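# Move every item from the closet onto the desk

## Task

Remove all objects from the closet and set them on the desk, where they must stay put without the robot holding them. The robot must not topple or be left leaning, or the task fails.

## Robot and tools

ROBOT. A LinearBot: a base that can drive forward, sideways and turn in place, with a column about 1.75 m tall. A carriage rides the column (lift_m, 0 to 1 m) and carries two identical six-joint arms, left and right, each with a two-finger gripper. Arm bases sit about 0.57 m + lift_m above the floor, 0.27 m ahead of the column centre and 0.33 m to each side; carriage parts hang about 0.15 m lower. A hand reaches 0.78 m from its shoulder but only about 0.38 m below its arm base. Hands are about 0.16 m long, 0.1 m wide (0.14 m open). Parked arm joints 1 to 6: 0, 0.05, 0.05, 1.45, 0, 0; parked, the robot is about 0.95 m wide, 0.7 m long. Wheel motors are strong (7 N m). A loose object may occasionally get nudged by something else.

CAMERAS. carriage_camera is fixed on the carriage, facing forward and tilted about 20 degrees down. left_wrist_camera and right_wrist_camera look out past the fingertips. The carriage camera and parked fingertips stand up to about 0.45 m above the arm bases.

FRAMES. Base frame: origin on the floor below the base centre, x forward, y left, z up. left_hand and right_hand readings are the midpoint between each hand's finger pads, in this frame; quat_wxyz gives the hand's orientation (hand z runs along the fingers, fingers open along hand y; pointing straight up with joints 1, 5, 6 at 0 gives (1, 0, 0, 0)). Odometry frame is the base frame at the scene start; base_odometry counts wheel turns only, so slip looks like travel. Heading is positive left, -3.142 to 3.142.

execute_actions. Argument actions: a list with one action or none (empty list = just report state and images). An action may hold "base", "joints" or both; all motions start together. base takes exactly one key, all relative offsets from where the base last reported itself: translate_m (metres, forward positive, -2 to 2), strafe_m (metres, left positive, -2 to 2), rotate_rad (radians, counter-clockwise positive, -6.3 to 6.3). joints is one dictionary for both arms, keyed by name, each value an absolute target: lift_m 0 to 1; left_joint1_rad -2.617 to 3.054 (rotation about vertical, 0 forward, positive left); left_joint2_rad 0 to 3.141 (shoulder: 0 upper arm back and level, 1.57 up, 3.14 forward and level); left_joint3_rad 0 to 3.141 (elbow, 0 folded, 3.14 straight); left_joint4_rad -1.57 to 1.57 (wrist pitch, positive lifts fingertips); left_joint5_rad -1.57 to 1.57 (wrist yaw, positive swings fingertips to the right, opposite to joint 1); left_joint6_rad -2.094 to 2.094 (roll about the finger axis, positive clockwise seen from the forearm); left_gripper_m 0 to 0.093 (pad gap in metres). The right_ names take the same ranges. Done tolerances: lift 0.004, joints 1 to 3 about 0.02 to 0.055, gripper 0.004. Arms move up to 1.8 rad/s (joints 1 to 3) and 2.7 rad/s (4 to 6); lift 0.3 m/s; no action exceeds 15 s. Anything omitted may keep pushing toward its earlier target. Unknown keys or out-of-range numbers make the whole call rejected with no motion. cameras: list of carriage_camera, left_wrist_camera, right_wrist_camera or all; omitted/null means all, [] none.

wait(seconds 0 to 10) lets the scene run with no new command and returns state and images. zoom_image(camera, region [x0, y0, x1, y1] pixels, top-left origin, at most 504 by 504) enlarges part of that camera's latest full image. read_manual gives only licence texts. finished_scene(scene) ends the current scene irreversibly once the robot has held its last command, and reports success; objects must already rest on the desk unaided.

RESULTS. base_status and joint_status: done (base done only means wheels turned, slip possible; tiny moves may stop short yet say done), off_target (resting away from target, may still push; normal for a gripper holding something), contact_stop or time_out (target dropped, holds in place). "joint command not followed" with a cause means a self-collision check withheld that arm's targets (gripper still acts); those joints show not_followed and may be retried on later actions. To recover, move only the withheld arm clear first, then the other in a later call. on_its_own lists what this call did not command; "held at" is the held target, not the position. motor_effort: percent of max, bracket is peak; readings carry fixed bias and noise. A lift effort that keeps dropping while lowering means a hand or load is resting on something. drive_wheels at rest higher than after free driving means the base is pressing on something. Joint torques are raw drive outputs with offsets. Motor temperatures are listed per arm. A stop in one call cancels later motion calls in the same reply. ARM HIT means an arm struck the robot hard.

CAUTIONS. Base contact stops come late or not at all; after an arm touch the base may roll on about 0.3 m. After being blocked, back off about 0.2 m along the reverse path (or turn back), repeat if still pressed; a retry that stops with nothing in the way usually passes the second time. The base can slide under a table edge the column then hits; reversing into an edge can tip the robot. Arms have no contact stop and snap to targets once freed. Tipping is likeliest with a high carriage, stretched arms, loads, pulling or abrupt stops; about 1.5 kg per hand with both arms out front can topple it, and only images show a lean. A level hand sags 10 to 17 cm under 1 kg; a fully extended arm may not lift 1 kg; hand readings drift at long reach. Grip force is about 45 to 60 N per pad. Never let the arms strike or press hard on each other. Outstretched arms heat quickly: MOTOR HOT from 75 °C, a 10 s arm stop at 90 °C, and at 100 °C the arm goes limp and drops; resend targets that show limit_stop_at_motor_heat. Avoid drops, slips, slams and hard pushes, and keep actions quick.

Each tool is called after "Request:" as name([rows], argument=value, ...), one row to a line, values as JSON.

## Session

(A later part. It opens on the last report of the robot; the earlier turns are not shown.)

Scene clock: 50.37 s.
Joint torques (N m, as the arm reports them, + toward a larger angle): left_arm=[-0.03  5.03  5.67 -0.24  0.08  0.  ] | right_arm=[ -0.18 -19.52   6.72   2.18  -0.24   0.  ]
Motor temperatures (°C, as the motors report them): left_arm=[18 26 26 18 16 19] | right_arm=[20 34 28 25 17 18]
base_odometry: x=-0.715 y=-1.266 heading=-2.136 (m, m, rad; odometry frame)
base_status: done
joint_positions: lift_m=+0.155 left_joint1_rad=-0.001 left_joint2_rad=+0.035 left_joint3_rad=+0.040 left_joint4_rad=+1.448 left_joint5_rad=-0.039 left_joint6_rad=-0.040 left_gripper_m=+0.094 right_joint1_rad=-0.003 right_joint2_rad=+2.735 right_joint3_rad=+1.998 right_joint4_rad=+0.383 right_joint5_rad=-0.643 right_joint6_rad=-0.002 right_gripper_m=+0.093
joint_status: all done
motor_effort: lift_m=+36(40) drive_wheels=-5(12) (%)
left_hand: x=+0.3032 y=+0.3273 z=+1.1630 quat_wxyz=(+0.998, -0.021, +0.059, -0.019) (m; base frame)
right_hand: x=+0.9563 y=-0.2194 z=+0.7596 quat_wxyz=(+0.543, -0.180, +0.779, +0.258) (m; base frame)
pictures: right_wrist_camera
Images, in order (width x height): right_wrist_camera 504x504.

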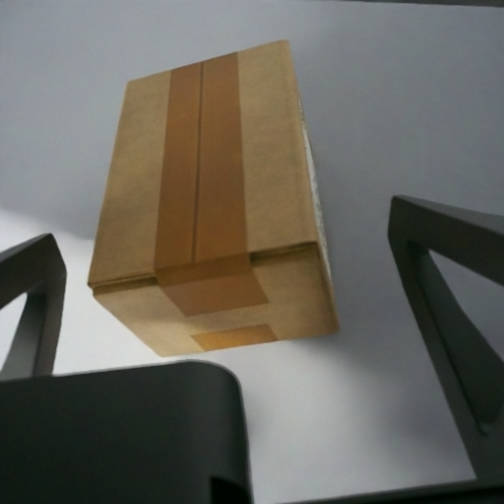

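Request:
execute_actions([
  {"base":{"strafe_m":0.02}},
], cameras=[])

Request:
execute_actions([
  {"base":{"translate_m":0.025}},
], cameras=[])

Request:
execute_actions([
  {"base":{"strafe_m":0.018}},
], cameras=[])

Request:
execute_actions([
  {"base":{"translate_m":0.022}},
], cameras=["right_wrist_camera"])

Scene clock: 52.23 s.
Joint torques (N m, as the arm reports them, + toward a larger angle): left_arm=[ 0.06  4.92  5.73 -0.25  0.1   0.  ] | right_arm=[ -0.4  -19.57   6.83   2.17  -0.24   0.  ]
Motor temperatures (°C, as the motors report them): left_arm=[18 26 26 18 16 19] | right_arm=[20 35 28 25 17 18]
base_odometry: x=-0.698 y=-1.277 heading=-2.137 (m, m, rad; odometry frame)
base_status: done
joint_positions: lift_m=+0.155 left_joint1_rad=-0.001 left_joint2_rad=+0.035 left_joint3_rad=+0.040 left_joint4_rad=+1.448 left_joint5_rad=-0.039 left_joint6_rad=-0.040 left_gripper_m=+0.094 right_joint1_rad=-0.001 right_joint2_rad=+2.735 right_joint3_rad=+1.998 right_joint4_rad=+0.383 right_joint5_rad=-0.644 right_joint6_rad=-0.002 right_gripper_m=+0.093
joint_status: not commanded
motor_effort: lift_m=+38(35) drive_wheels=-3(10) (%)
left_hand: x=+0.3032 y=+0.3273 z=+1.1630 quat_wxyz=(+0.998, -0.021, +0.059, -0.019) (m; base frame)
right_hand: x=+0.9560 y=-0.2178 z=+0.7596 quat_wxyz=(+0.543, -0.181, +0.778, +0.259) (m; base frame)
pictures: none
No camera images: the call's "cameras" was empty. Leave "cameras" out to get every camera's image.

Scene clock: 53.27 s.
Joint torques (N m, as the arm reports them, + toward a larger angle): left_arm=[ 0.01  5.03  5.6  -0.24  0.09  0.  ] | right_arm=[ -0.37 -19.49   6.68   2.2   -0.23   0.  ]
Motor temperatures (°C, as the motors report them): left_arm=[18 26 26 18 16 19] | right_arm=[20 35 28 25 17 18]
base_odometry: x=-0.711 y=-1.298 heading=-2.136 (m, m, rad; odometry frame)
base_status: done
joint_positions: lift_m=+0.155 left_joint1_rad=-0.001 left_joint2_rad=+0.035 left_joint3_rad=+0.040 left_joint4_rad=+1.448 left_joint5_rad=-0.039 left_joint6_rad=-0.040 left_gripper_m=+0.094 right_joint1_rad=-0.001 right_joint2_rad=+2.735 right_joint3_rad=+1.998 right_joint4_rad=+0.383 right_joint5_rad=-0.644 right_joint6_rad=-0.002 right_gripper_m=+0.093
joint_status: not commanded
motor_effort: lift_m=+36(36) drive_wheels=-2(15) (%)
left_hand: x=+0.3032 y=+0.3273 z=+1.1630 quat_wxyz=(+0.998, -0.021, +0.059, -0.019) (m; base frame)
right_hand: x=+0.9560 y=-0.2178 z=+0.7596 quat_wxyz=(+0.543, -0.181, +0.778, +0.259) (m; base frame)
pictures: none
No camera images: the call's "cameras" was empty. Leave "cameras" out to get every camera's image.

Scene clock: 54.10 s.
Joint torques (N m, as the arm reports them, + toward a larger angle): left_arm=[ 0.04  4.83  5.61 -0.23  0.11  0.  ] | right_arm=[ -0.5  -19.49   6.69   2.18  -0.24   0.  ]
Motor temperatures (°C, as the motors report them): left_arm=[18 26 26 18 16 19] | right_arm=[20 36 28 25 17 18]
base_odometry: x=-0.696 y=-1.308 heading=-2.137 (m, m, rad; odometry frame)
base_status: done
joint_positions: lift_m=+0.155 left_joint1_rad=-0.001 left_joint2_rad=+0.035 left_joint3_rad=+0.040 left_joint4_rad=+1.448 left_joint5_rad=-0.039 left_joint6_rad=-0.040 left_gripper_m=+0.094 right_joint1_rad=+0.001 right_joint2_rad=+2.735 right_joint3_rad=+1.998 right_joint4_rad=+0.383 right_joint5_rad=-0.644 right_joint6_rad=-0.002 right_gripper_m=+0.093
joint_status: not commanded
motor_effort: lift_m=+33(40) drive_wheels=+4(16) (%)
left_hand: x=+0.3032 y=+0.3273 z=+1.1630 quat_wxyz=(+0.998, -0.021, +0.059, -0.019) (m; base frame)
right_hand: x=+0.9558 y=-0.2169 z=+0.7595 quat_wxyz=(+0.542, -0.182, +0.778, +0.259) (m; base frame)
pictures: none
No camera images: the call's "cameras" was empty. Leave "cameras" out to get every camera's image.

Scene clock: 54.97 s.
Joint torques (N m, as the arm reports them, + toward a larger angle): left_arm=[ 0.05  5.23  5.56 -0.24  0.11  0.  ] | right_arm=[ -0.46 -19.4    6.74   2.19  -0.22   0.  ]
Motor temperatures (°C, as the motors report them): left_arm=[18 26 26 18 16 19] | right_arm=[20 36 28 25 17 18]
base_odometry: x=-0.708 y=-1.327 heading=-2.136 (m, m, rad; odometry frame)
base_status: done
joint_positions: lift_m=+0.155 left_joint1_rad=-0.001 left_joint2_rad=+0.035 left_joint3_rad=+0.040 left_joint4_rad=+1.447 left_joint5_rad=-0.039 left_joint6_rad=-0.040 left_gripper_m=+0.094 right_joint1_rad=+0.001 right_joint2_rad=+2.734 right_joint3_rad=+1.998 right_joint4_rad=+0.383 right_joint5_rad=-0.644 right_joint6_rad=-0.002 right_gripper_m=+0.093
joint_status: not commanded
motor_effort: lift_m=+34(37) drive_wheels=-3(11) (%)
left_hand: x=+0.3033 y=+0.3273 z=+1.1629 quat_wxyz=(+0.998, -0.021, +0.059, -0.019) (m; base frame)
right_hand: x=+0.9558 y=-0.2169 z=+0.7600 quat_wxyz=(+0.543, -0.182, +0.778, +0.259) (m; base frame)
pictures: right_wrist_camera
Images, in order (width x height): right_wrist_camera 504x504.

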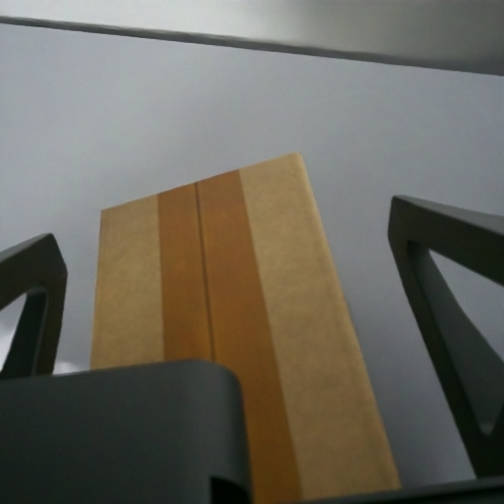

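Request:
execute_actions([
  {"joints":{"right_gripper_m":0.045}},
], cameras=[])

Request:
execute_actions([
  {"joints":{"lift_m":0.19}},
], cameras=["right_wrist_camera"])

Scene clock: 55.83 s.
Joint torques (N m, as the arm reports them, + toward a larger angle): left_arm=[ 0.06  4.99  5.65 -0.26  0.1   0.  ] | right_arm=[ -0.45 -19.39   6.72   2.19  -0.22   0.  ]
Motor temperatures (°C, as the motors report them): left_arm=[18 26 26 18 16 19] | right_arm=[20 37 28 25 17 18]
base_odometry: x=-0.708 y=-1.327 heading=-2.136 (m, m, rad; odometry frame)
base_status: not commanded
joint_positions: lift_m=+0.155 left_joint1_rad=-0.001 left_joint2_rad=+0.035 left_joint3_rad=+0.040 left_joint4_rad=+1.447 left_joint5_rad=-0.039 left_joint6_rad=-0.040 left_gripper_m=+0.094 right_joint1_rad=+0.001 right_joint2_rad=+2.734 right_joint3_rad=+1.998 right_joint4_rad=+0.383 right_joint5_rad=-0.646 right_joint6_rad=-0.002 right_gripper_m=+0.061
joint_status: right_gripper_m off_target (ended at +0.061, target +0.045)
motor_effort: lift_m=+35(36) drive_wheels=-10(6) (%)
left_hand: x=+0.3033 y=+0.3273 z=+1.1629 quat_wxyz=(+0.998, -0.021, +0.059, -0.019) (m; base frame)
right_hand: x=+0.9557 y=-0.2167 z=+0.7602 quat_wxyz=(+0.543, -0.183, +0.778, +0.260) (m; base frame)
pictures: none
No camera images: the call's "cameras" was empty. Leave "cameras" out to get every camera's image.

Scene clock: 56.50 s.
Joint torques (N m, as the arm reports them, + toward a larger angle): left_arm=[ 0.06  4.88  5.57 -0.24  0.1   0.  ] | right_arm=[ -0.45 -19.02   6.71   2.33  -0.2    0.  ]
Motor temperatures (°C, as the motors report them): left_arm=[18 26 26 18 16 19] | right_arm=[20 37 28 25 17 18]
base_odometry: x=-0.708 y=-1.327 heading=-2.136 (m, m, rad; odometry frame)
base_status: not commanded
joint_positions: lift_m=+0.190 left_joint1_rad=-0.001 left_joint2_rad=+0.035 left_joint3_rad=+0.040 left_joint4_rad=+1.447 left_joint5_rad=-0.039 left_joint6_rad=-0.040 left_gripper_m=+0.094 right_joint1_rad=+0.001 right_joint2_rad=+2.730 right_joint3_rad=+1.998 right_joint4_rad=+0.371 right_joint5_rad=-0.646 right_joint6_rad=-0.002 right_gripper_m=+0.061
joint_status: all done
motor_effort: lift_m=+37(43) drive_wheels=-6(4) (%)
left_hand: x=+0.3033 y=+0.3273 z=+1.1979 quat_wxyz=(+0.998, -0.021, +0.059, -0.019) (m; base frame)
right_hand: x=+0.9552 y=-0.2167 z=+0.7954 quat_wxyz=(+0.540, -0.182, +0.780, +0.261) (m; base frame)
pictures: right_wrist_camera
Images, in order (width x height): right_wrist_camera 504x504.

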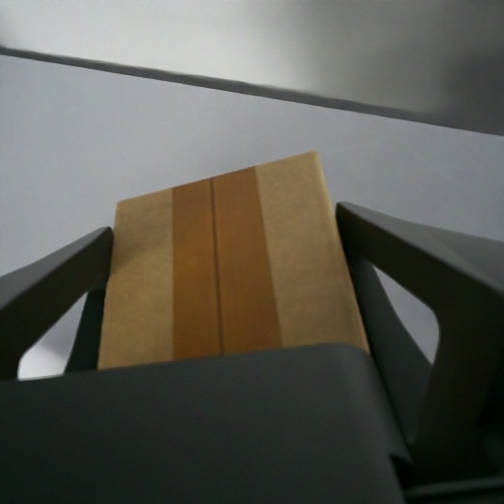

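Request:
execute_actions([
  {"base":{"translate_m":-0.75}},
], cameras=[])

Request:
execute_actions([
  {"base":{"rotate_rad":3.14},"joints":{"lift_m":0.6,"right_joint2_rad":1.2,"right_joint3_rad":0.9,"right_joint4_rad":0.0,"right_joint5_rad":0}},
])

Scene clock: 60.70 s.
Joint torques (N m, as the arm reports them, + toward a larger angle): left_arm=[ 0.06  4.94  5.63 -0.25  0.09  0.  ] | right_arm=[ -0.46 -19.15   6.64   2.33  -0.21   0.  ]
Motor temperatures (°C, as the motors report them): left_arm=[18 26 26 18 16 19] | right_arm=[20 38 28 26 17 18]
base_odometry: x=-0.306 y=-0.693 heading=-2.136 (m, m, rad; odometry frame)
base_status: done
joint_positions: lift_m=+0.190 left_joint1_rad=-0.001 left_joint2_rad=+0.035 left_joint3_rad=+0.040 left_joint4_rad=+1.447 left_joint5_rad=-0.039 left_joint6_rad=-0.040 left_gripper_m=+0.094 right_joint1_rad=+0.001 right_joint2_rad=+2.731 right_joint3_rad=+1.998 right_joint4_rad=+0.371 right_joint5_rad=-0.646 right_joint6_rad=-0.002 right_gripper_m=+0.061
joint_status: not commanded
motor_effort: lift_m=+35(37) drive_wheels=-1(15) (%)
left_hand: x=+0.3033 y=+0.3273 z=+1.1979 quat_wxyz=(+0.998, -0.021, +0.059, -0.019) (m; base frame)
right_hand: x=+0.9550 y=-0.2167 z=+0.7945 quat_wxyz=(+0.539, -0.181, +0.780, +0.261) (m; base frame)
pictures: none
No camera images: the call's "cameras" was empty. Leave "cameras" out to get every camera's image.

Scene clock: 64.97 s.
Joint torques (N m, as the arm reports them, + toward a larger angle): left_arm=[ 0.09  5.02  5.65 -0.18  0.1   0.  ] | right_arm=[-0.14 -5.9   6.53  2.43 -0.01  0.01]
Motor temperatures (°C, as the motors report them): left_arm=[18 26 26 18 16 19] | right_arm=[20 37 28 26 17 18]
base_odometry: x=-0.306 y=-0.693 heading=+1.004 (m, m, rad; odometry frame)
base_status: done
joint_positions: lift_m=+0.600 left_joint1_rad=-0.001 left_joint2_rad=+0.035 left_joint3_rad=+0.040 left_joint4_rad=+1.444 left_joint5_rad=-0.039 left_joint6_rad=-0.040 left_gripper_m=+0.094 right_joint1_rad=-0.003 right_joint2_rad=+1.210 right_joint3_rad=+0.912 right_joint4_rad=-0.013 right_joint5_rad=+0.000 right_joint6_rad=-0.002 right_gripper_m=+0.061
joint_status: all done
motor_effort: lift_m=+36(46) drive_wheels=+10(19) (%)
left_hand: x=+0.3040 y=+0.3273 z=+1.6079 quat_wxyz=(+0.998, -0.021, +0.061, -0.019) (m; base frame)
right_hand: x=+0.6859 y=-0.3215 z=+1.4506 quat_wxyz=(+0.589, +0.000, +0.808, -0.001) (m; base frame)
pictures: carriage_camera, left_wrist_camera, right_wrist_camera
Images, in order (width x height): carriage_camera 504x504, left_wrist_camera 504x504, right_wrist_camera 504x504.

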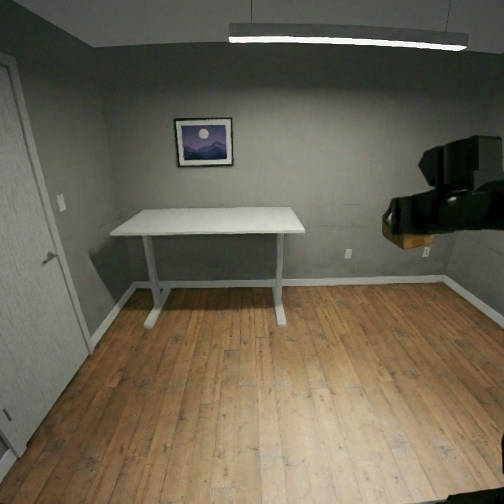

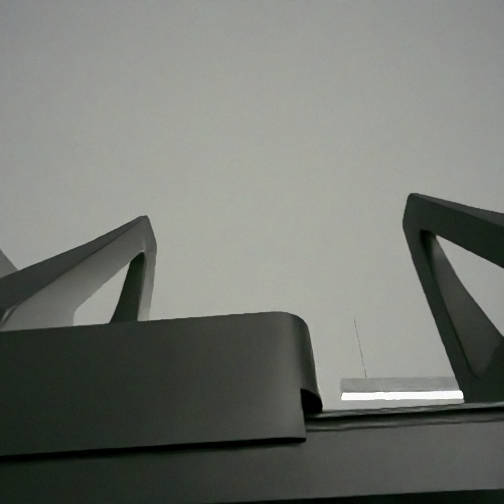

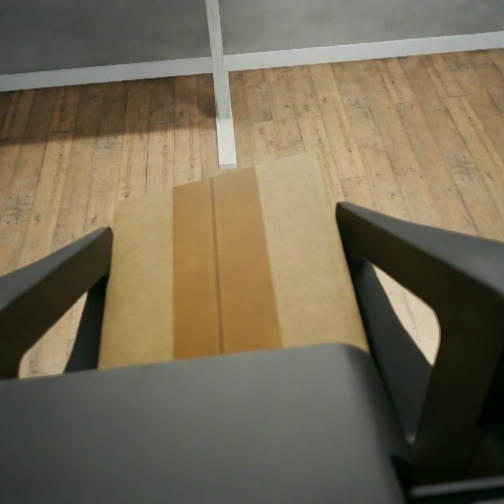

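Request:
execute_actions([
  {"base":{"strafe_m":0.35}},
], cameras=[])

Request:
execute_actions([
  {"base":{"translate_m":1.3},"joints":{"right_joint2_rad":2.72,"right_joint3_rad":2.0,"right_joint4_rad":0.39,"lift_m":0.55}},
])

Scene clock: 68.43 s.
Joint torques (N m, as the arm reports them, + toward a larger angle): left_arm=[ 0.05  5.05  5.64 -0.19  0.1   0.  ] | right_arm=[-0.19 -5.93  6.53  2.45 -0.03  0.02]
Motor temperatures (°C, as the motors report them): left_arm=[18 26 26 18 16 19] | right_arm=[20 36 28 26 17 18]
base_odometry: x=-0.601 y=-0.506 heading=+1.005 (m, m, rad; odometry frame)
base_status: done
joint_positions: lift_m=+0.600 left_joint1_rad=-0.001 left_joint2_rad=+0.035 left_joint3_rad=+0.040 left_joint4_rad=+1.444 left_joint5_rad=-0.039 left_joint6_rad=-0.040 left_gripper_m=+0.094 right_joint1_rad=-0.003 right_joint2_rad=+1.210 right_joint3_rad=+0.912 right_joint4_rad=-0.015 right_joint5_rad=+0.000 right_joint6_rad=-0.002 right_gripper_m=+0.061
joint_status: not commanded
motor_effort: lift_m=+35(38) drive_wheels=-7(19) (%)
left_hand: x=+0.3040 y=+0.3273 z=+1.6079 quat_wxyz=(+0.998, -0.021, +0.061, -0.019) (m; base frame)
right_hand: x=+0.6858 y=-0.3215 z=+1.4503 quat_wxyz=(+0.588, +0.000, +0.809, -0.001) (m; base frame)
pictures: none
No camera images: the call's "cameras" was empty. Leave "cameras" out to get every camera's image.

Scene clock: 73.33 s.
Joint torques (N m, as the arm reports them, + toward a larger angle): left_arm=[ 0.05  5.04  5.66 -0.22  0.09  0.  ] | right_arm=[ -0.24 -20.76   8.7    2.66  -0.02   0.02]
Motor temperatures (°C, as the motors report them): left_arm=[18 26 26 18 16 19] | right_arm=[20 38 29 27 17 18]
base_odometry: x=+0.095 y=+0.592 heading=+1.005 (m, m, rad; odometry frame)
base_status: done
joint_positions: lift_m=+0.550 left_joint1_rad=-0.001 left_joint2_rad=+0.035 left_joint3_rad=+0.040 left_joint4_rad=+1.446 left_joint5_rad=-0.039 left_joint6_rad=-0.040 left_gripper_m=+0.094 right_joint1_rad=-0.003 right_joint2_rad=+2.747 right_joint3_rad=+1.968 right_joint4_rad=+0.352 right_joint5_rad=-0.001 right_joint6_rad=-0.002 right_gripper_m=+0.061
joint_status: all done
motor_effort: lift_m=+33(37) drive_wheels=-5(21) (%)
left_hand: x=+0.3036 y=+0.3273 z=+1.5579 quat_wxyz=(+0.998, -0.021, +0.060, -0.019) (m; base frame)
right_hand: x=+0.9773 y=-0.3221 z=+1.1136 quat_wxyz=(+0.541, +0.000, +0.841, -0.001) (m; base frame)
pictures: carriage_camera, left_wrist_camera, right_wrist_camera
Images, in order (width x height): carriage_camera 504x504, left_wrist_camera 504x504, right_wrist_camera 504x504.

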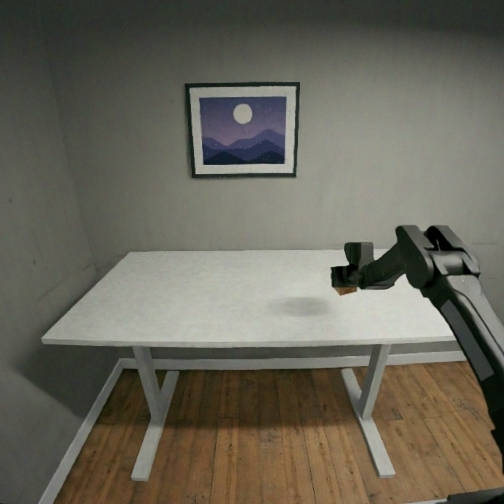

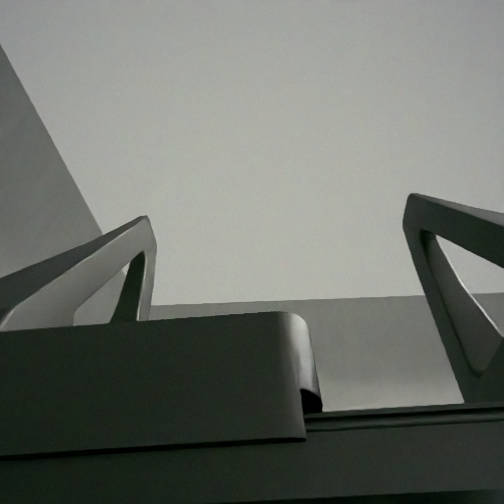

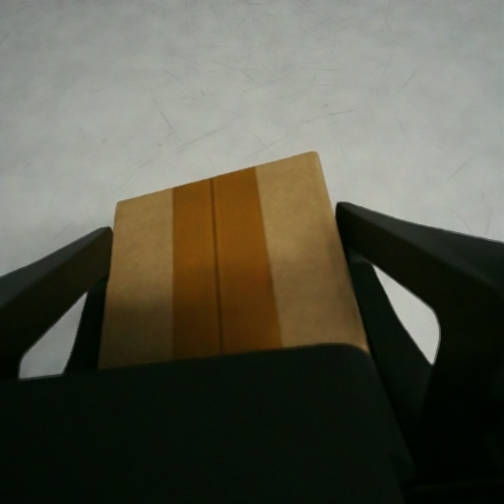

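Request:
execute_actions([
  {"joints":{"lift_m":0.5}},
])

Scene clock: 74.47 s.
Joint torques (N m, as the arm reports them, + toward a larger angle): left_arm=[ 0.05  5.03  5.52 -0.23  0.09  0.  ] | right_arm=[ -0.29 -20.53   8.16   2.61  -0.02   0.02]
Motor temperatures (°C, as the motors report them): left_arm=[18 26 26 18 16 19] | right_arm=[20 39 29 27 17 18]
base_odometry: x=+0.095 y=+0.592 heading=+1.005 (m, m, rad; odometry frame)
base_status: not commanded
joint_positions: lift_m=+0.500 left_joint1_rad=-0.001 left_joint2_rad=+0.035 left_joint3_rad=+0.040 left_joint4_rad=+1.446 left_joint5_rad=-0.039 left_joint6_rad=-0.040 left_gripper_m=+0.094 right_joint1_rad=-0.003 right_joint2_rad=+2.745 right_joint3_rad=+1.977 right_joint4_rad=+0.357 right_joint5_rad=-0.001 right_joint6_rad=-0.002 right_gripper_m=+0.061
joint_status: all done
motor_effort: lift_m=+36(37) drive_wheels=-4(4) (%)
left_hand: x=+0.3036 y=+0.3273 z=+1.5079 quat_wxyz=(+0.998, -0.021, +0.060, -0.019) (m; base frame)
right_hand: x=+0.9801 y=-0.3221 z=+1.0700 quat_wxyz=(+0.548, +0.000, +0.837, -0.001) (m; base frame)
pictures: carriage_camera, left_wrist_camera, right_wrist_camera
Images, in order (width x height): carriage_camera 504x504, left_wrist_camera 504x504, right_wrist_camera 504x504.

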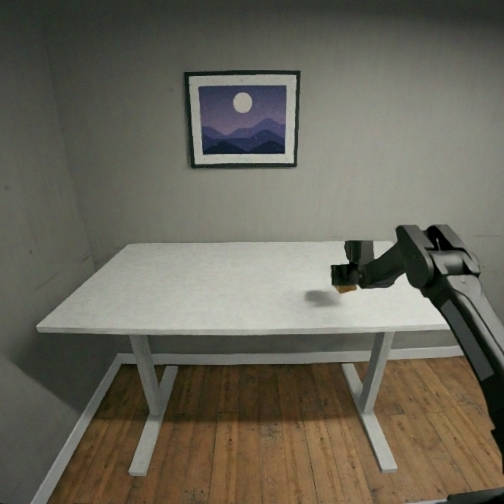

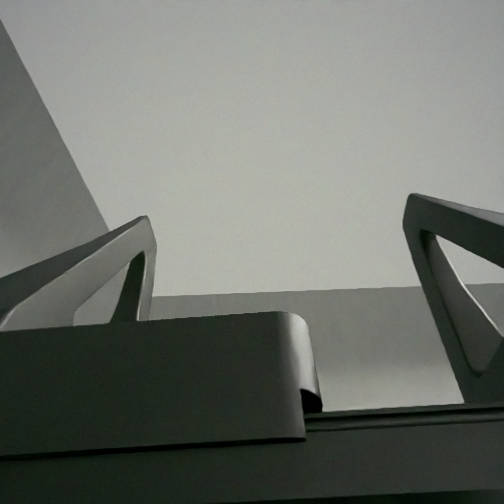

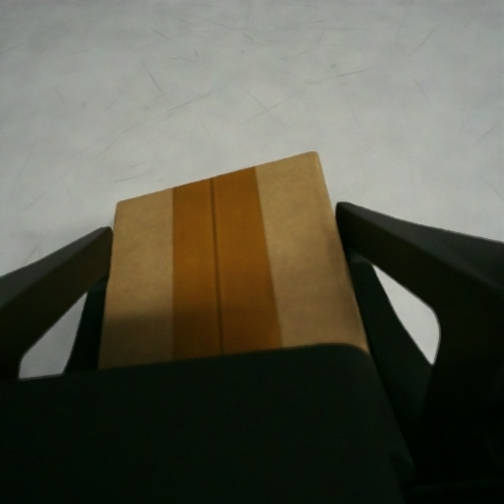

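Request:
execute_actions([
  {"base":{"translate_m":0.12},"joints":{"lift_m":0.46}},
])

Scene clock: 76.60 s.
Joint torques (N m, as the arm reports them, + toward a larger angle): left_arm=[ 0.06  5.04  5.55 -0.24  0.09  0.  ] | right_arm=[ -0.19 -20.56   8.16   2.61  -0.02   0.01]
Motor temperatures (°C, as the motors report them): left_arm=[18 26 26 18 16 19] | right_arm=[20 40 29 27 17 18]
base_odometry: x=+0.160 y=+0.693 heading=+1.005 (m, m, rad; odometry frame)
base_status: done
joint_positions: lift_m=+0.460 left_joint1_rad=-0.001 left_joint2_rad=+0.035 left_joint3_rad=+0.040 left_joint4_rad=+1.447 left_joint5_rad=-0.039 left_joint6_rad=-0.040 left_gripper_m=+0.094 right_joint1_rad=-0.003 right_joint2_rad=+2.745 right_joint3_rad=+1.977 right_joint4_rad=+0.359 right_joint5_rad=-0.001 right_joint6_rad=-0.002 right_gripper_m=+0.061
joint_status: all done
motor_effort: lift_m=+40(37) drive_wheels=-5(14) (%)
left_hand: x=+0.3033 y=+0.3273 z=+1.4678 quat_wxyz=(+0.998, -0.021, +0.059, -0.019) (m; base frame)
right_hand: x=+0.9803 y=-0.3221 z=+1.0305 quat_wxyz=(+0.549, +0.000, +0.836, -0.001) (m; base frame)
pictures: carriage_camera, left_wrist_camera, right_wrist_camera
Images, in order (width x height): carriage_camera 504x504, left_wrist_camera 504x504, right_wrist_camera 504x504.

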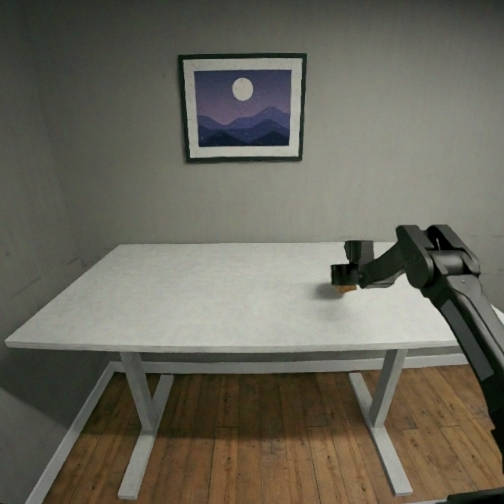

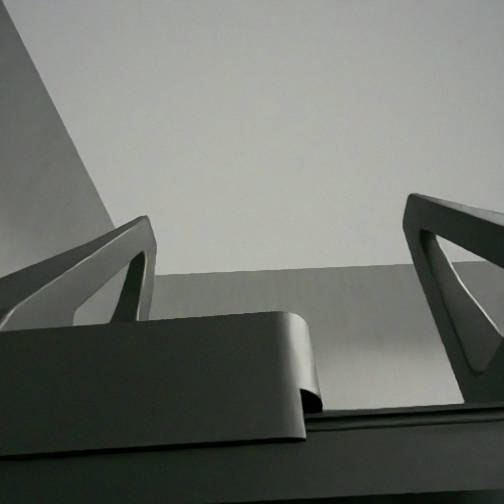

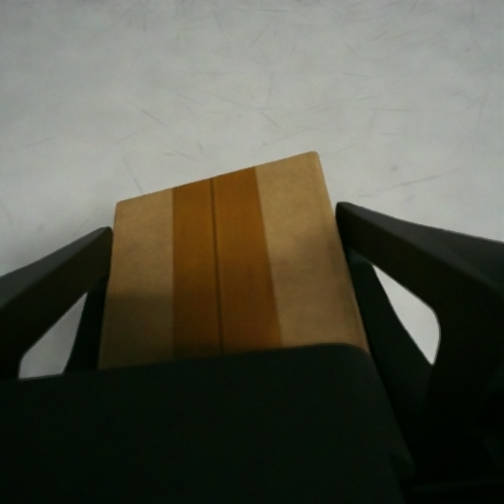

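Request:
execute_actions([
  {"joints":{"lift_m":0.435}},
], cameras=["carriage_camera"])

Scene clock: 77.47 s.
Joint torques (N m, as the arm reports them, + toward a larger angle): left_arm=[ 0.06  5.03  5.62 -0.24  0.1   0.  ] | right_arm=[ -0.24 -20.22   8.11   2.53   0.     0.  ]
Motor temperatures (°C, as the motors report them): left_arm=[18 26 26 18 16 19] | right_arm=[20 40 29 27 17 18]
base_odometry: x=+0.160 y=+0.693 heading=+1.005 (m, m, rad; odometry frame)
base_status: not commanded
joint_positions: lift_m=+0.435 left_joint1_rad=-0.001 left_joint2_rad=+0.035 left_joint3_rad=+0.040 left_joint4_rad=+1.447 left_joint5_rad=-0.039 left_joint6_rad=-0.040 left_gripper_m=+0.094 right_joint1_rad=-0.003 right_joint2_rad=+2.741 right_joint3_rad=+1.977 right_joint4_rad=+0.367 right_joint5_rad=-0.001 right_joint6_rad=-0.001 right_gripper_m=+0.061
joint_status: all done
motor_effort: lift_m=+39(39) drive_wheels=-4(6) (%)
left_hand: x=+0.3033 y=+0.3273 z=+1.4429 quat_wxyz=(+0.998, -0.021, +0.059, -0.019) (m; base frame)
right_hand: x=+0.9815 y=-0.3221 z=+1.0100 quat_wxyz=(+0.553, +0.000, +0.833, -0.001) (m; base frame)
pictures: carriage_camera
Images, in order (width x height): carriage_camera 504x504.

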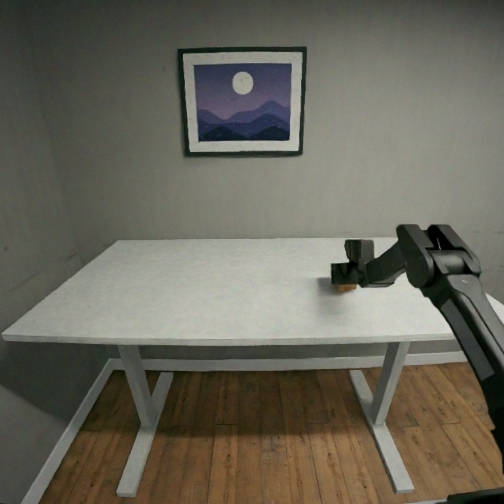

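Slight contact starting perhaps. A bit more.

Request:
execute_actions([
  {"joints":{"lift_m":0.42}},
], cameras=[])

Scene clock: 78.30 s.
Joint torques (N m, as the arm reports them, + toward a larger angle): left_arm=[ 0.05  4.94  5.61 -0.24  0.07  0.  ] | right_arm=[ -0.22 -19.31   8.07   2.26  -0.01  -0.01]
Motor temperatures (°C, as the motors report them): left_arm=[18 26 27 18 16 19] | right_arm=[20 40 29 27 17 18]
base_odometry: x=+0.160 y=+0.693 heading=+1.005 (m, m, rad; odometry frame)
base_status: not commanded
joint_positions: lift_m=+0.420 left_joint1_rad=-0.001 left_joint2_rad=+0.035 left_joint3_rad=+0.040 left_joint4_rad=+1.447 left_joint5_rad=-0.039 left_joint6_rad=-0.040 left_gripper_m=+0.094 right_joint1_rad=-0.003 right_joint2_rad=+2.732 right_joint3_rad=+1.979 right_joint4_rad=+0.389 right_joint5_rad=-0.001 right_joint6_rad=+0.000 right_gripper_m=+0.061
joint_status: all done
motor_effort: lift_m=+38(38) drive_wheels=-4(4) (%)
left_hand: x=+0.3033 y=+0.3273 z=+1.4280 quat_wxyz=(+0.998, -0.021, +0.059, -0.019) (m; base frame)
right_hand: x=+0.9850 y=-0.3221 z=+1.0075 quat_wxyz=(+0.568, +0.001, +0.823, +0.000) (m; base frame)
pictures: none
No camera images: the call's "cameras" was empty. Leave "cameras" out to get every camera's image.

Contact. Release and retreat.

Request:
execute_actions([
  {"joints":{"right_gripper_m":0.093}},
], cameras=[])

Request:
execute_actions([
  {"base":{"translate_m":-0.3},"joints":{"lift_m":0.44}},
], cameras=["carriage_camera"])

Request:
execute_actions([
  {"base":{"rotate_rad":-3.14},"joints":{"lift_m":0.2,"right_joint2_rad":0.05,"right_joint3_rad":0.05,"right_joint4_rad":1.45}},
], cameras=["carriage_camera"])

Scene clock: 83.50 s.
Joint torques (N m, as the arm reports them, + toward a larger angle): left_arm=[ 0.06  5.03  5.62 -0.23  0.09  0.  ] | right_arm=[ -0.2  -19.23   8.08   2.25  -0.01   0.  ]
Motor temperatures (°C, as the motors report them): left_arm=[18 26 27 18 16 19] | right_arm=[20 42 30 27 17 18]
base_odometry: x=+0.160 y=+0.693 heading=+1.005 (m, m, rad; odometry frame)
base_status: not commanded
joint_positions: lift_m=+0.420 left_joint1_rad=-0.001 left_joint2_rad=+0.035 left_joint3_rad=+0.040 left_joint4_rad=+1.447 left_joint5_rad=-0.039 left_joint6_rad=-0.040 left_gripper_m=+0.094 right_joint1_rad=-0.003 right_joint2_rad=+2.732 right_joint3_rad=+1.979 right_joint4_rad=+0.389 right_joint5_rad=-0.001 right_joint6_rad=+0.000 right_gripper_m=+0.093
joint_status: all done
motor_effort: lift_m=+38(40) drive_wheels=+2(3) (%)
left_hand: x=+0.3033 y=+0.3273 z=+1.4280 quat_wxyz=(+0.998, -0.021, +0.059, -0.019) (m; base frame)
right_hand: x=+0.9850 y=-0.3221 z=+1.0075 quat_wxyz=(+0.568, +0.001, +0.823, +0.000) (m; base frame)
pictures: none
No camera images: the call's "cameras" was empty. Leave "cameras" out to get every camera's image.

Scene clock: 86.03 s.
Joint torques (N m, as the arm reports them, + toward a larger angle): left_arm=[ 0.05  5.    5.6  -0.26  0.09  0.  ] | right_arm=[ -0.21 -18.84   8.1    2.34  -0.02  -0.01]
Motor temperatures (°C, as the motors report them): left_arm=[18 26 27 18 16 19] | right_arm=[20 43 30 27 17 18]
base_odometry: x=-0.001 y=+0.440 heading=+1.006 (m, m, rad; odometry frame)
base_status: done
joint_positions: lift_m=+0.440 left_joint1_rad=-0.001 left_joint2_rad=+0.035 left_joint3_rad=+0.040 left_joint4_rad=+1.447 left_joint5_rad=-0.039 left_joint6_rad=-0.040 left_gripper_m=+0.094 right_joint1_rad=-0.002 right_joint2_rad=+2.727 right_joint3_rad=+1.979 right_joint4_rad=+0.383 right_joint5_rad=-0.001 right_joint6_rad=+0.000 right_gripper_m=+0.093
joint_status: all done
motor_effort: lift_m=+36(43) drive_wheels=-3(26) (%)
left_hand: x=+0.3033 y=+0.3273 z=+1.4480 quat_wxyz=(+0.998, -0.021, +0.059, -0.019) (m; base frame)
right_hand: x=+0.9849 y=-0.3218 z=+1.0293 quat_wxyz=(+0.567, +0.001, +0.824, +0.000) (m; base frame)
pictures: carriage_camera
Images, in order (width x height): carriage_camera 504x504.

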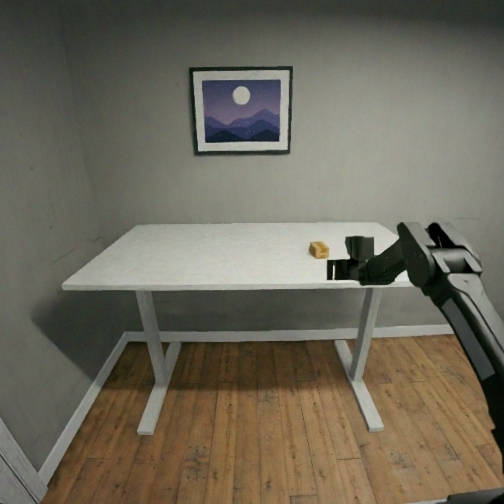

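Scene clock: 90.30 s.
Joint torques (N m, as the arm reports them, + toward a larger angle): left_arm=[ 0.06  5.04  5.65 -0.21  0.09  0.  ] | right_arm=[-0.76  3.76  4.41 -0.07  0.    0.  ]
Motor temperatures (°C, as the motors report them): left_arm=[18 26 27 18 16 19] | right_arm=[20 41 29 26 17 18]
base_odometry: x=-0.001 y=+0.440 heading=-2.134 (m, m, rad; odometry frame)
base_status: done
joint_positions: lift_m=+0.200 left_joint1_rad=-0.001 left_joint2_rad=+0.035 left_joint3_rad=+0.040 left_joint4_rad=+1.445 left_joint5_rad=-0.039 left_joint6_rad=-0.040 left_gripper_m=+0.094 right_joint1_rad=+0.004 right_joint2_rad=+0.058 right_joint3_rad=+0.063 right_joint4_rad=+1.437 right_joint5_rad=-0.001 right_joint6_rad=+0.000 right_gripper_m=+0.093
joint_status: all done
motor_effort: lift_m=+34(38) drive_wheels=+5(15) (%)
left_hand: x=+0.3038 y=+0.3273 z=+1.2079 quat_wxyz=(+0.998, -0.021, +0.060, -0.019) (m; base frame)
right_hand: x=+0.3060 y=-0.3202 z=+1.2140 quat_wxyz=(+0.998, +0.000, +0.064, +0.002) (m; base frame)
pictures: carriage_camera
Images, in order (width x height): carriage_camera 504x504.

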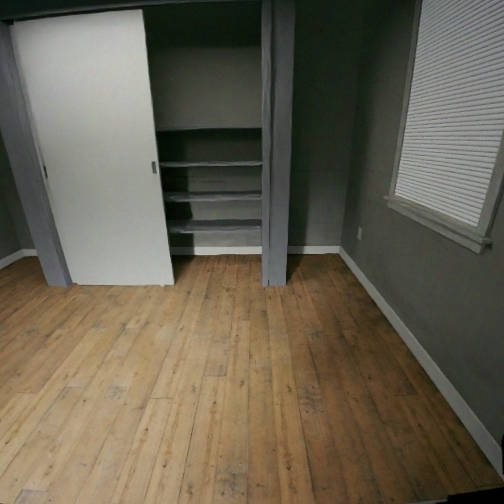

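Request:
execute_actions([
  {"base":{"translate_m":1.2}},
], cameras=[])

Request:
execute_actions([
  {"base":{"strafe_m":1.2},"joints":{"lift_m":0.05,"left_joint2_rad":1.57,"left_joint3_rad":1.47,"left_joint4_rad":0.09,"left_joint6_rad":1.57,"left_gripper_m":0}},
])

Scene clock: 96.33 s.
Joint torques (N m, as the arm reports them, + toward a larger angle): left_arm=[ 0.06  5.04  5.67 -0.26  0.09  0.  ] | right_arm=[-0.75  3.78  4.38 -0.1   0.   -0.01]
Motor temperatures (°C, as the motors report them): left_arm=[18 26 27 18 16 19] | right_arm=[20 39 29 25 17 18]
base_odometry: x=-0.643 y=-0.574 heading=-2.135 (m, m, rad; odometry frame)
base_status: done
joint_positions: lift_m=+0.200 left_joint1_rad=-0.001 left_joint2_rad=+0.035 left_joint3_rad=+0.040 left_joint4_rad=+1.446 left_joint5_rad=-0.039 left_joint6_rad=-0.040 left_gripper_m=+0.094 right_joint1_rad=+0.004 right_joint2_rad=+0.058 right_joint3_rad=+0.063 right_joint4_rad=+1.440 right_joint5_rad=-0.001 right_joint6_rad=+0.000 right_gripper_m=+0.093
joint_status: not commanded
motor_effort: lift_m=+36(37) drive_wheels=-7(21) (%)
left_hand: x=+0.3035 y=+0.3273 z=+1.2079 quat_wxyz=(+0.998, -0.021, +0.059, -0.019) (m; base frame)
right_hand: x=+0.3054 y=-0.3202 z=+1.2141 quat_wxyz=(+0.998, +0.000, +0.063, +0.002) (m; base frame)
pictures: none
No camera images: the call's "cameras" was empty. Leave "cameras" out to get every camera's image.

Scene clock: 101.03 s.
Joint torques (N m, as the arm reports them, + toward a larger angle): left_arm=[-0.09 -9.39  9.2   2.16  0.06 -0.03] | right_arm=[-0.73  3.87  4.46 -0.13  0.01  0.  ]
Motor temperatures (°C, as the motors report them): left_arm=[18 26 28 19 16 19] | right_arm=[20 37 28 24 17 18]
base_odometry: x=+0.371 y=-1.216 heading=-2.135 (m, m, rad; odometry frame)
base_status: done
joint_positions: lift_m=+0.050 left_joint1_rad=-0.001 left_joint2_rad=+1.566 left_joint3_rad=+1.448 left_joint4_rad=+0.088 left_joint5_rad=-0.039 left_joint6_rad=+1.564 left_gripper_m=+0.000 right_joint1_rad=+0.004 right_joint2_rad=+0.057 right_joint3_rad=+0.062 right_joint4_rad=+1.442 right_joint5_rad=-0.001 right_joint6_rad=+0.000 right_gripper_m=+0.093
joint_status: all done
motor_effort: lift_m=+36(39) drive_wheels=-2(14) (%)
left_hand: x=+0.7879 y=+0.3269 z=+1.0310 quat_wxyz=(+0.484, +0.496, +0.518, +0.501) (m; base frame)
right_hand: x=+0.3051 y=-0.3202 z=+1.0638 quat_wxyz=(+0.998, +0.000, +0.062, +0.002) (m; base frame)
pictures: carriage_camera, left_wrist_camera, right_wrist_camera
Images, in order (width x height): carriage_camera 504x504, left_wrist_camera 504x504, right_wrist_camera 504x504.

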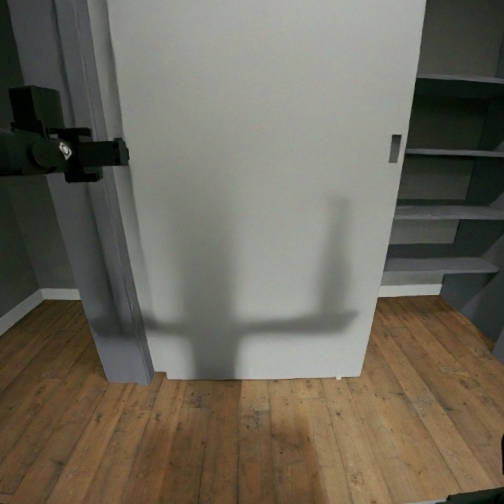

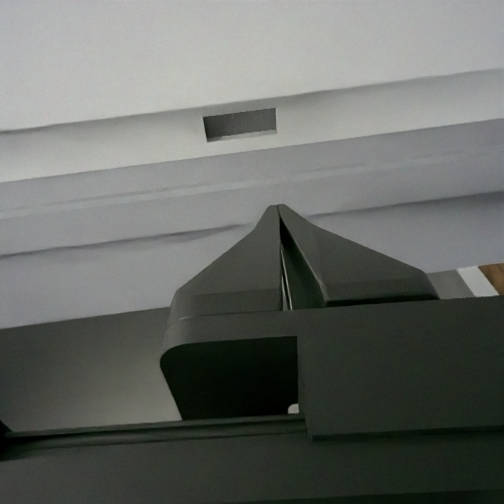

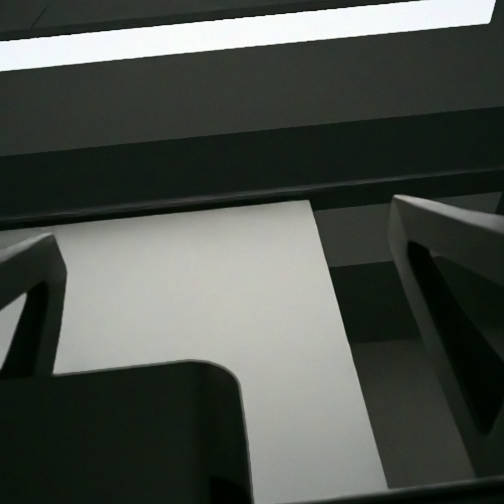

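Request:
execute_actions([
  {"base":{"strafe_m":-0.12},"joints":{"lift_m":0.075}},
])

Scene clock: 103.63 s.
Joint torques (N m, as the arm reports them, + toward a larger angle): left_arm=[ 0.07 -9.28  8.2   2.13  0.05 -0.03] | right_arm=[-0.75  3.88  4.47 -0.14  0.    0.  ]
Motor temperatures (°C, as the motors report them): left_arm=[18 27 28 20 16 19] | right_arm=[20 36 28 24 17 18]
base_odometry: x=+0.269 y=-1.151 heading=-2.135 (m, m, rad; odometry frame)
base_status: done
joint_positions: lift_m=+0.075 left_joint1_rad=-0.001 left_joint2_rad=+1.566 left_joint3_rad=+1.462 left_joint4_rad=+0.089 left_joint5_rad=-0.039 left_joint6_rad=+1.564 left_gripper_m=+0.000 right_joint1_rad=+0.004 right_joint2_rad=+0.057 right_joint3_rad=+0.062 right_joint4_rad=+1.442 right_joint5_rad=-0.001 right_joint6_rad=+0.000 right_gripper_m=+0.093
joint_status: all done
motor_effort: lift_m=+39(43) drive_wheels=+10(14) (%)
left_hand: x=+0.7876 y=+0.3269 z=+1.0635 quat_wxyz=(+0.488, +0.492, +0.515, +0.505) (m; base frame)
right_hand: x=+0.3050 y=-0.3202 z=+1.0888 quat_wxyz=(+0.998, -0.001, +0.062, +0.002) (m; base frame)
pictures: carriage_camera, left_wrist_camera, right_wrist_camera
Images, in order (width x height): carriage_camera 504x504, left_wrist_camera 504x504, right_wrist_camera 504x504.

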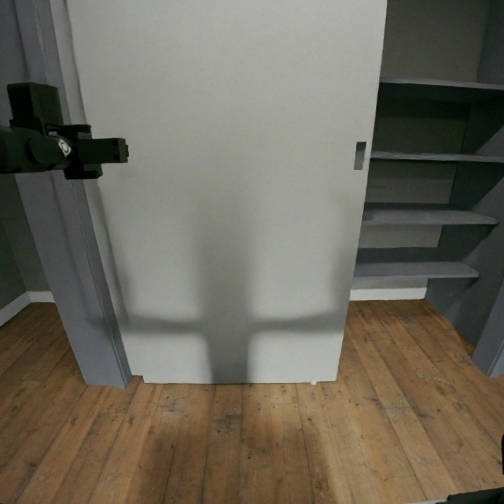

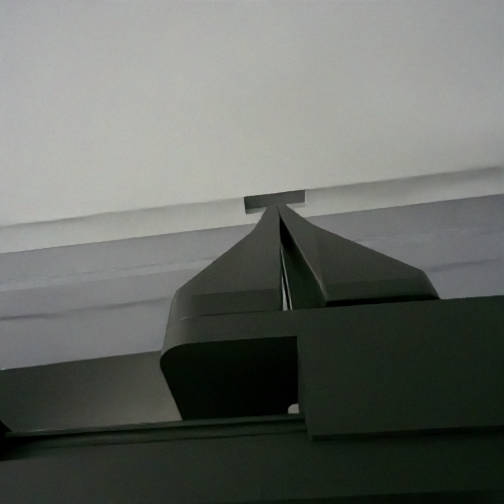

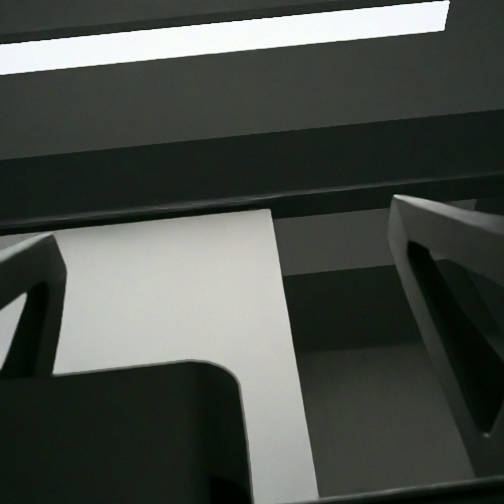

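Request:
execute_actions([
  {"base":{"translate_m":0.2}},
])

Scene clock: 106.33 s.
Joint torques (N m, as the arm reports them, + toward a larger angle): left_arm=[ 0.11 -9.32  8.1   2.14  0.07 -0.03] | right_arm=[-0.76  3.86  4.46 -0.16  0.01 -0.01]
Motor temperatures (°C, as the motors report them): left_arm=[18 27 28 21 16 19] | right_arm=[20 35 28 24 17 18]
base_odometry: x=+0.163 y=-1.321 heading=-2.134 (m, m, rad; odometry frame)
base_status: done
joint_positions: lift_m=+0.075 left_joint1_rad=-0.001 left_joint2_rad=+1.566 left_joint3_rad=+1.462 left_joint4_rad=+0.087 left_joint5_rad=-0.039 left_joint6_rad=+1.564 left_gripper_m=+0.000 right_joint1_rad=+0.004 right_joint2_rad=+0.057 right_joint3_rad=+0.062 right_joint4_rad=+1.443 right_joint5_rad=-0.001 right_joint6_rad=+0.000 right_gripper_m=+0.093
joint_status: not commanded
motor_effort: lift_m=+40(35) drive_wheels=-3(18) (%)
left_hand: x=+0.7875 y=+0.3269 z=+1.0629 quat_wxyz=(+0.488, +0.493, +0.515, +0.504) (m; base frame)
right_hand: x=+0.3047 y=-0.3202 z=+1.0888 quat_wxyz=(+0.998, -0.001, +0.062, +0.002) (m; base frame)
pictures: carriage_camera, left_wrist_camera, right_wrist_camera
Images, in order (width x height): carriage_camera 504x504, left_wrist_camera 504x504, right_wrist_camera 504x504.

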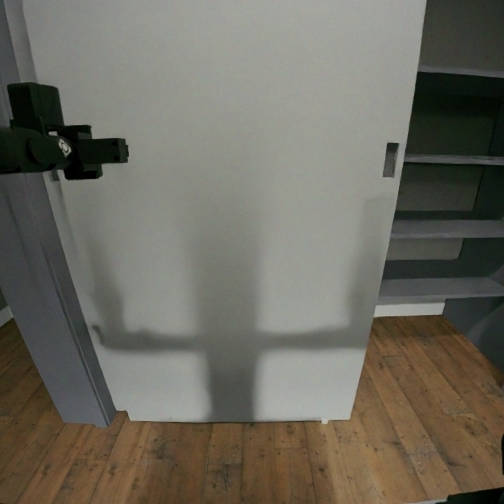

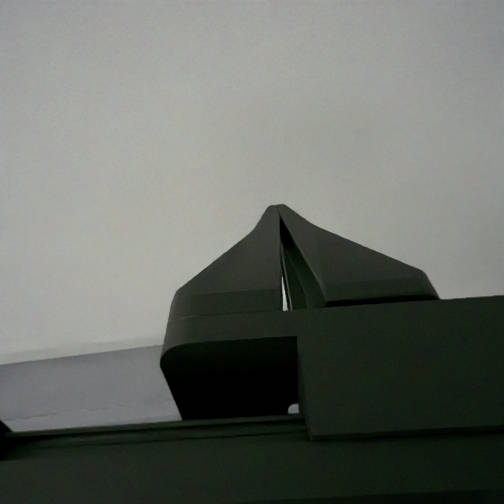

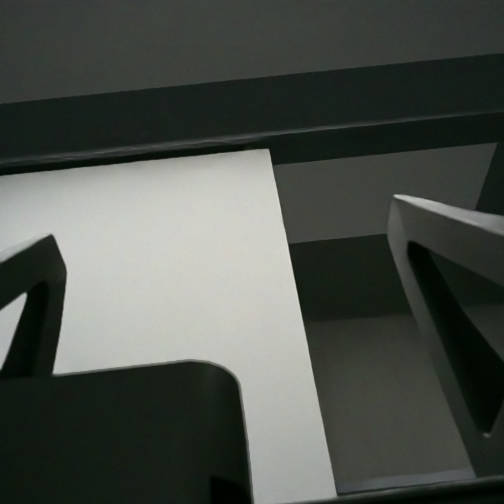

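Request:
execute_actions([
  {"base":{"strafe_m":0.17}},
])

Scene clock: 109.10 s.
Joint torques (N m, as the arm reports them, + toward a larger angle): left_arm=[-0.07 -9.28  8.1   2.17  0.07 -0.03] | right_arm=[-0.75  3.86  4.49 -0.16  0.    0.  ]
Motor temperatures (°C, as the motors report them): left_arm=[18 27 28 22 16 19] | right_arm=[20 34 28 23 17 18]
base_odometry: x=+0.306 y=-1.412 heading=-2.134 (m, m, rad; odometry frame)
base_status: done
joint_positions: lift_m=+0.075 left_joint1_rad=-0.001 left_joint2_rad=+1.566 left_joint3_rad=+1.462 left_joint4_rad=+0.087 left_joint5_rad=-0.039 left_joint6_rad=+1.564 left_gripper_m=+0.000 right_joint1_rad=+0.004 right_joint2_rad=+0.057 right_joint3_rad=+0.062 right_joint4_rad=+1.443 right_joint5_rad=-0.001 right_joint6_rad=+0.000 right_gripper_m=+0.093
joint_status: not commanded
motor_effort: lift_m=+36(40) drive_wheels=+0(15) (%)
left_hand: x=+0.7875 y=+0.3269 z=+1.0629 quat_wxyz=(+0.488, +0.493, +0.515, +0.504) (m; base frame)
right_hand: x=+0.3047 y=-0.3202 z=+1.0888 quat_wxyz=(+0.998, -0.001, +0.062, +0.002) (m; base frame)
pictures: carriage_camera, left_wrist_camera, right_wrist_camera
Images, in order (width x height): carriage_camera 504x504, left_wrist_camera 504x504, right_wrist_camera 504x504.

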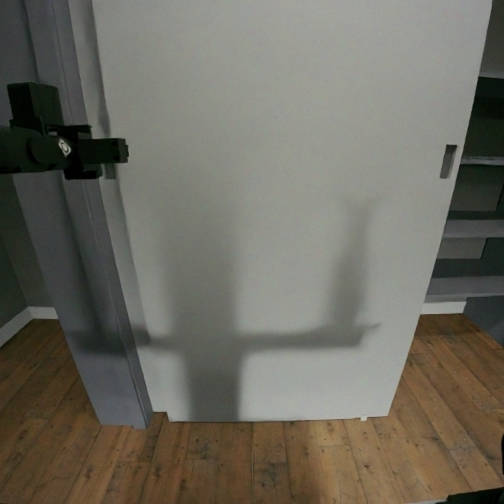

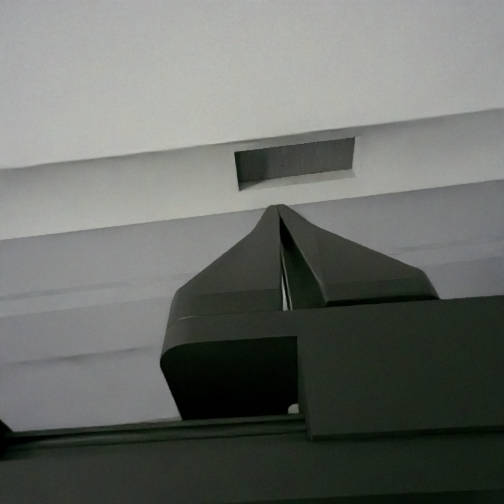

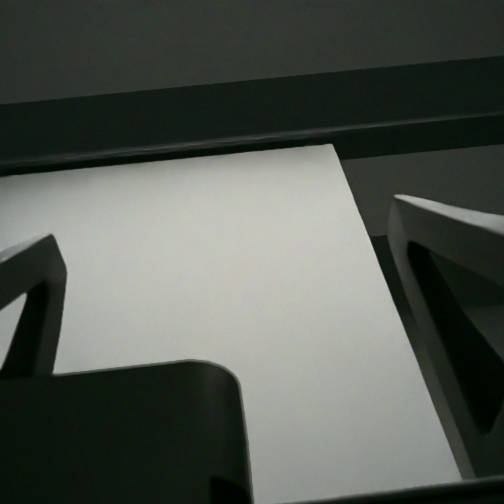

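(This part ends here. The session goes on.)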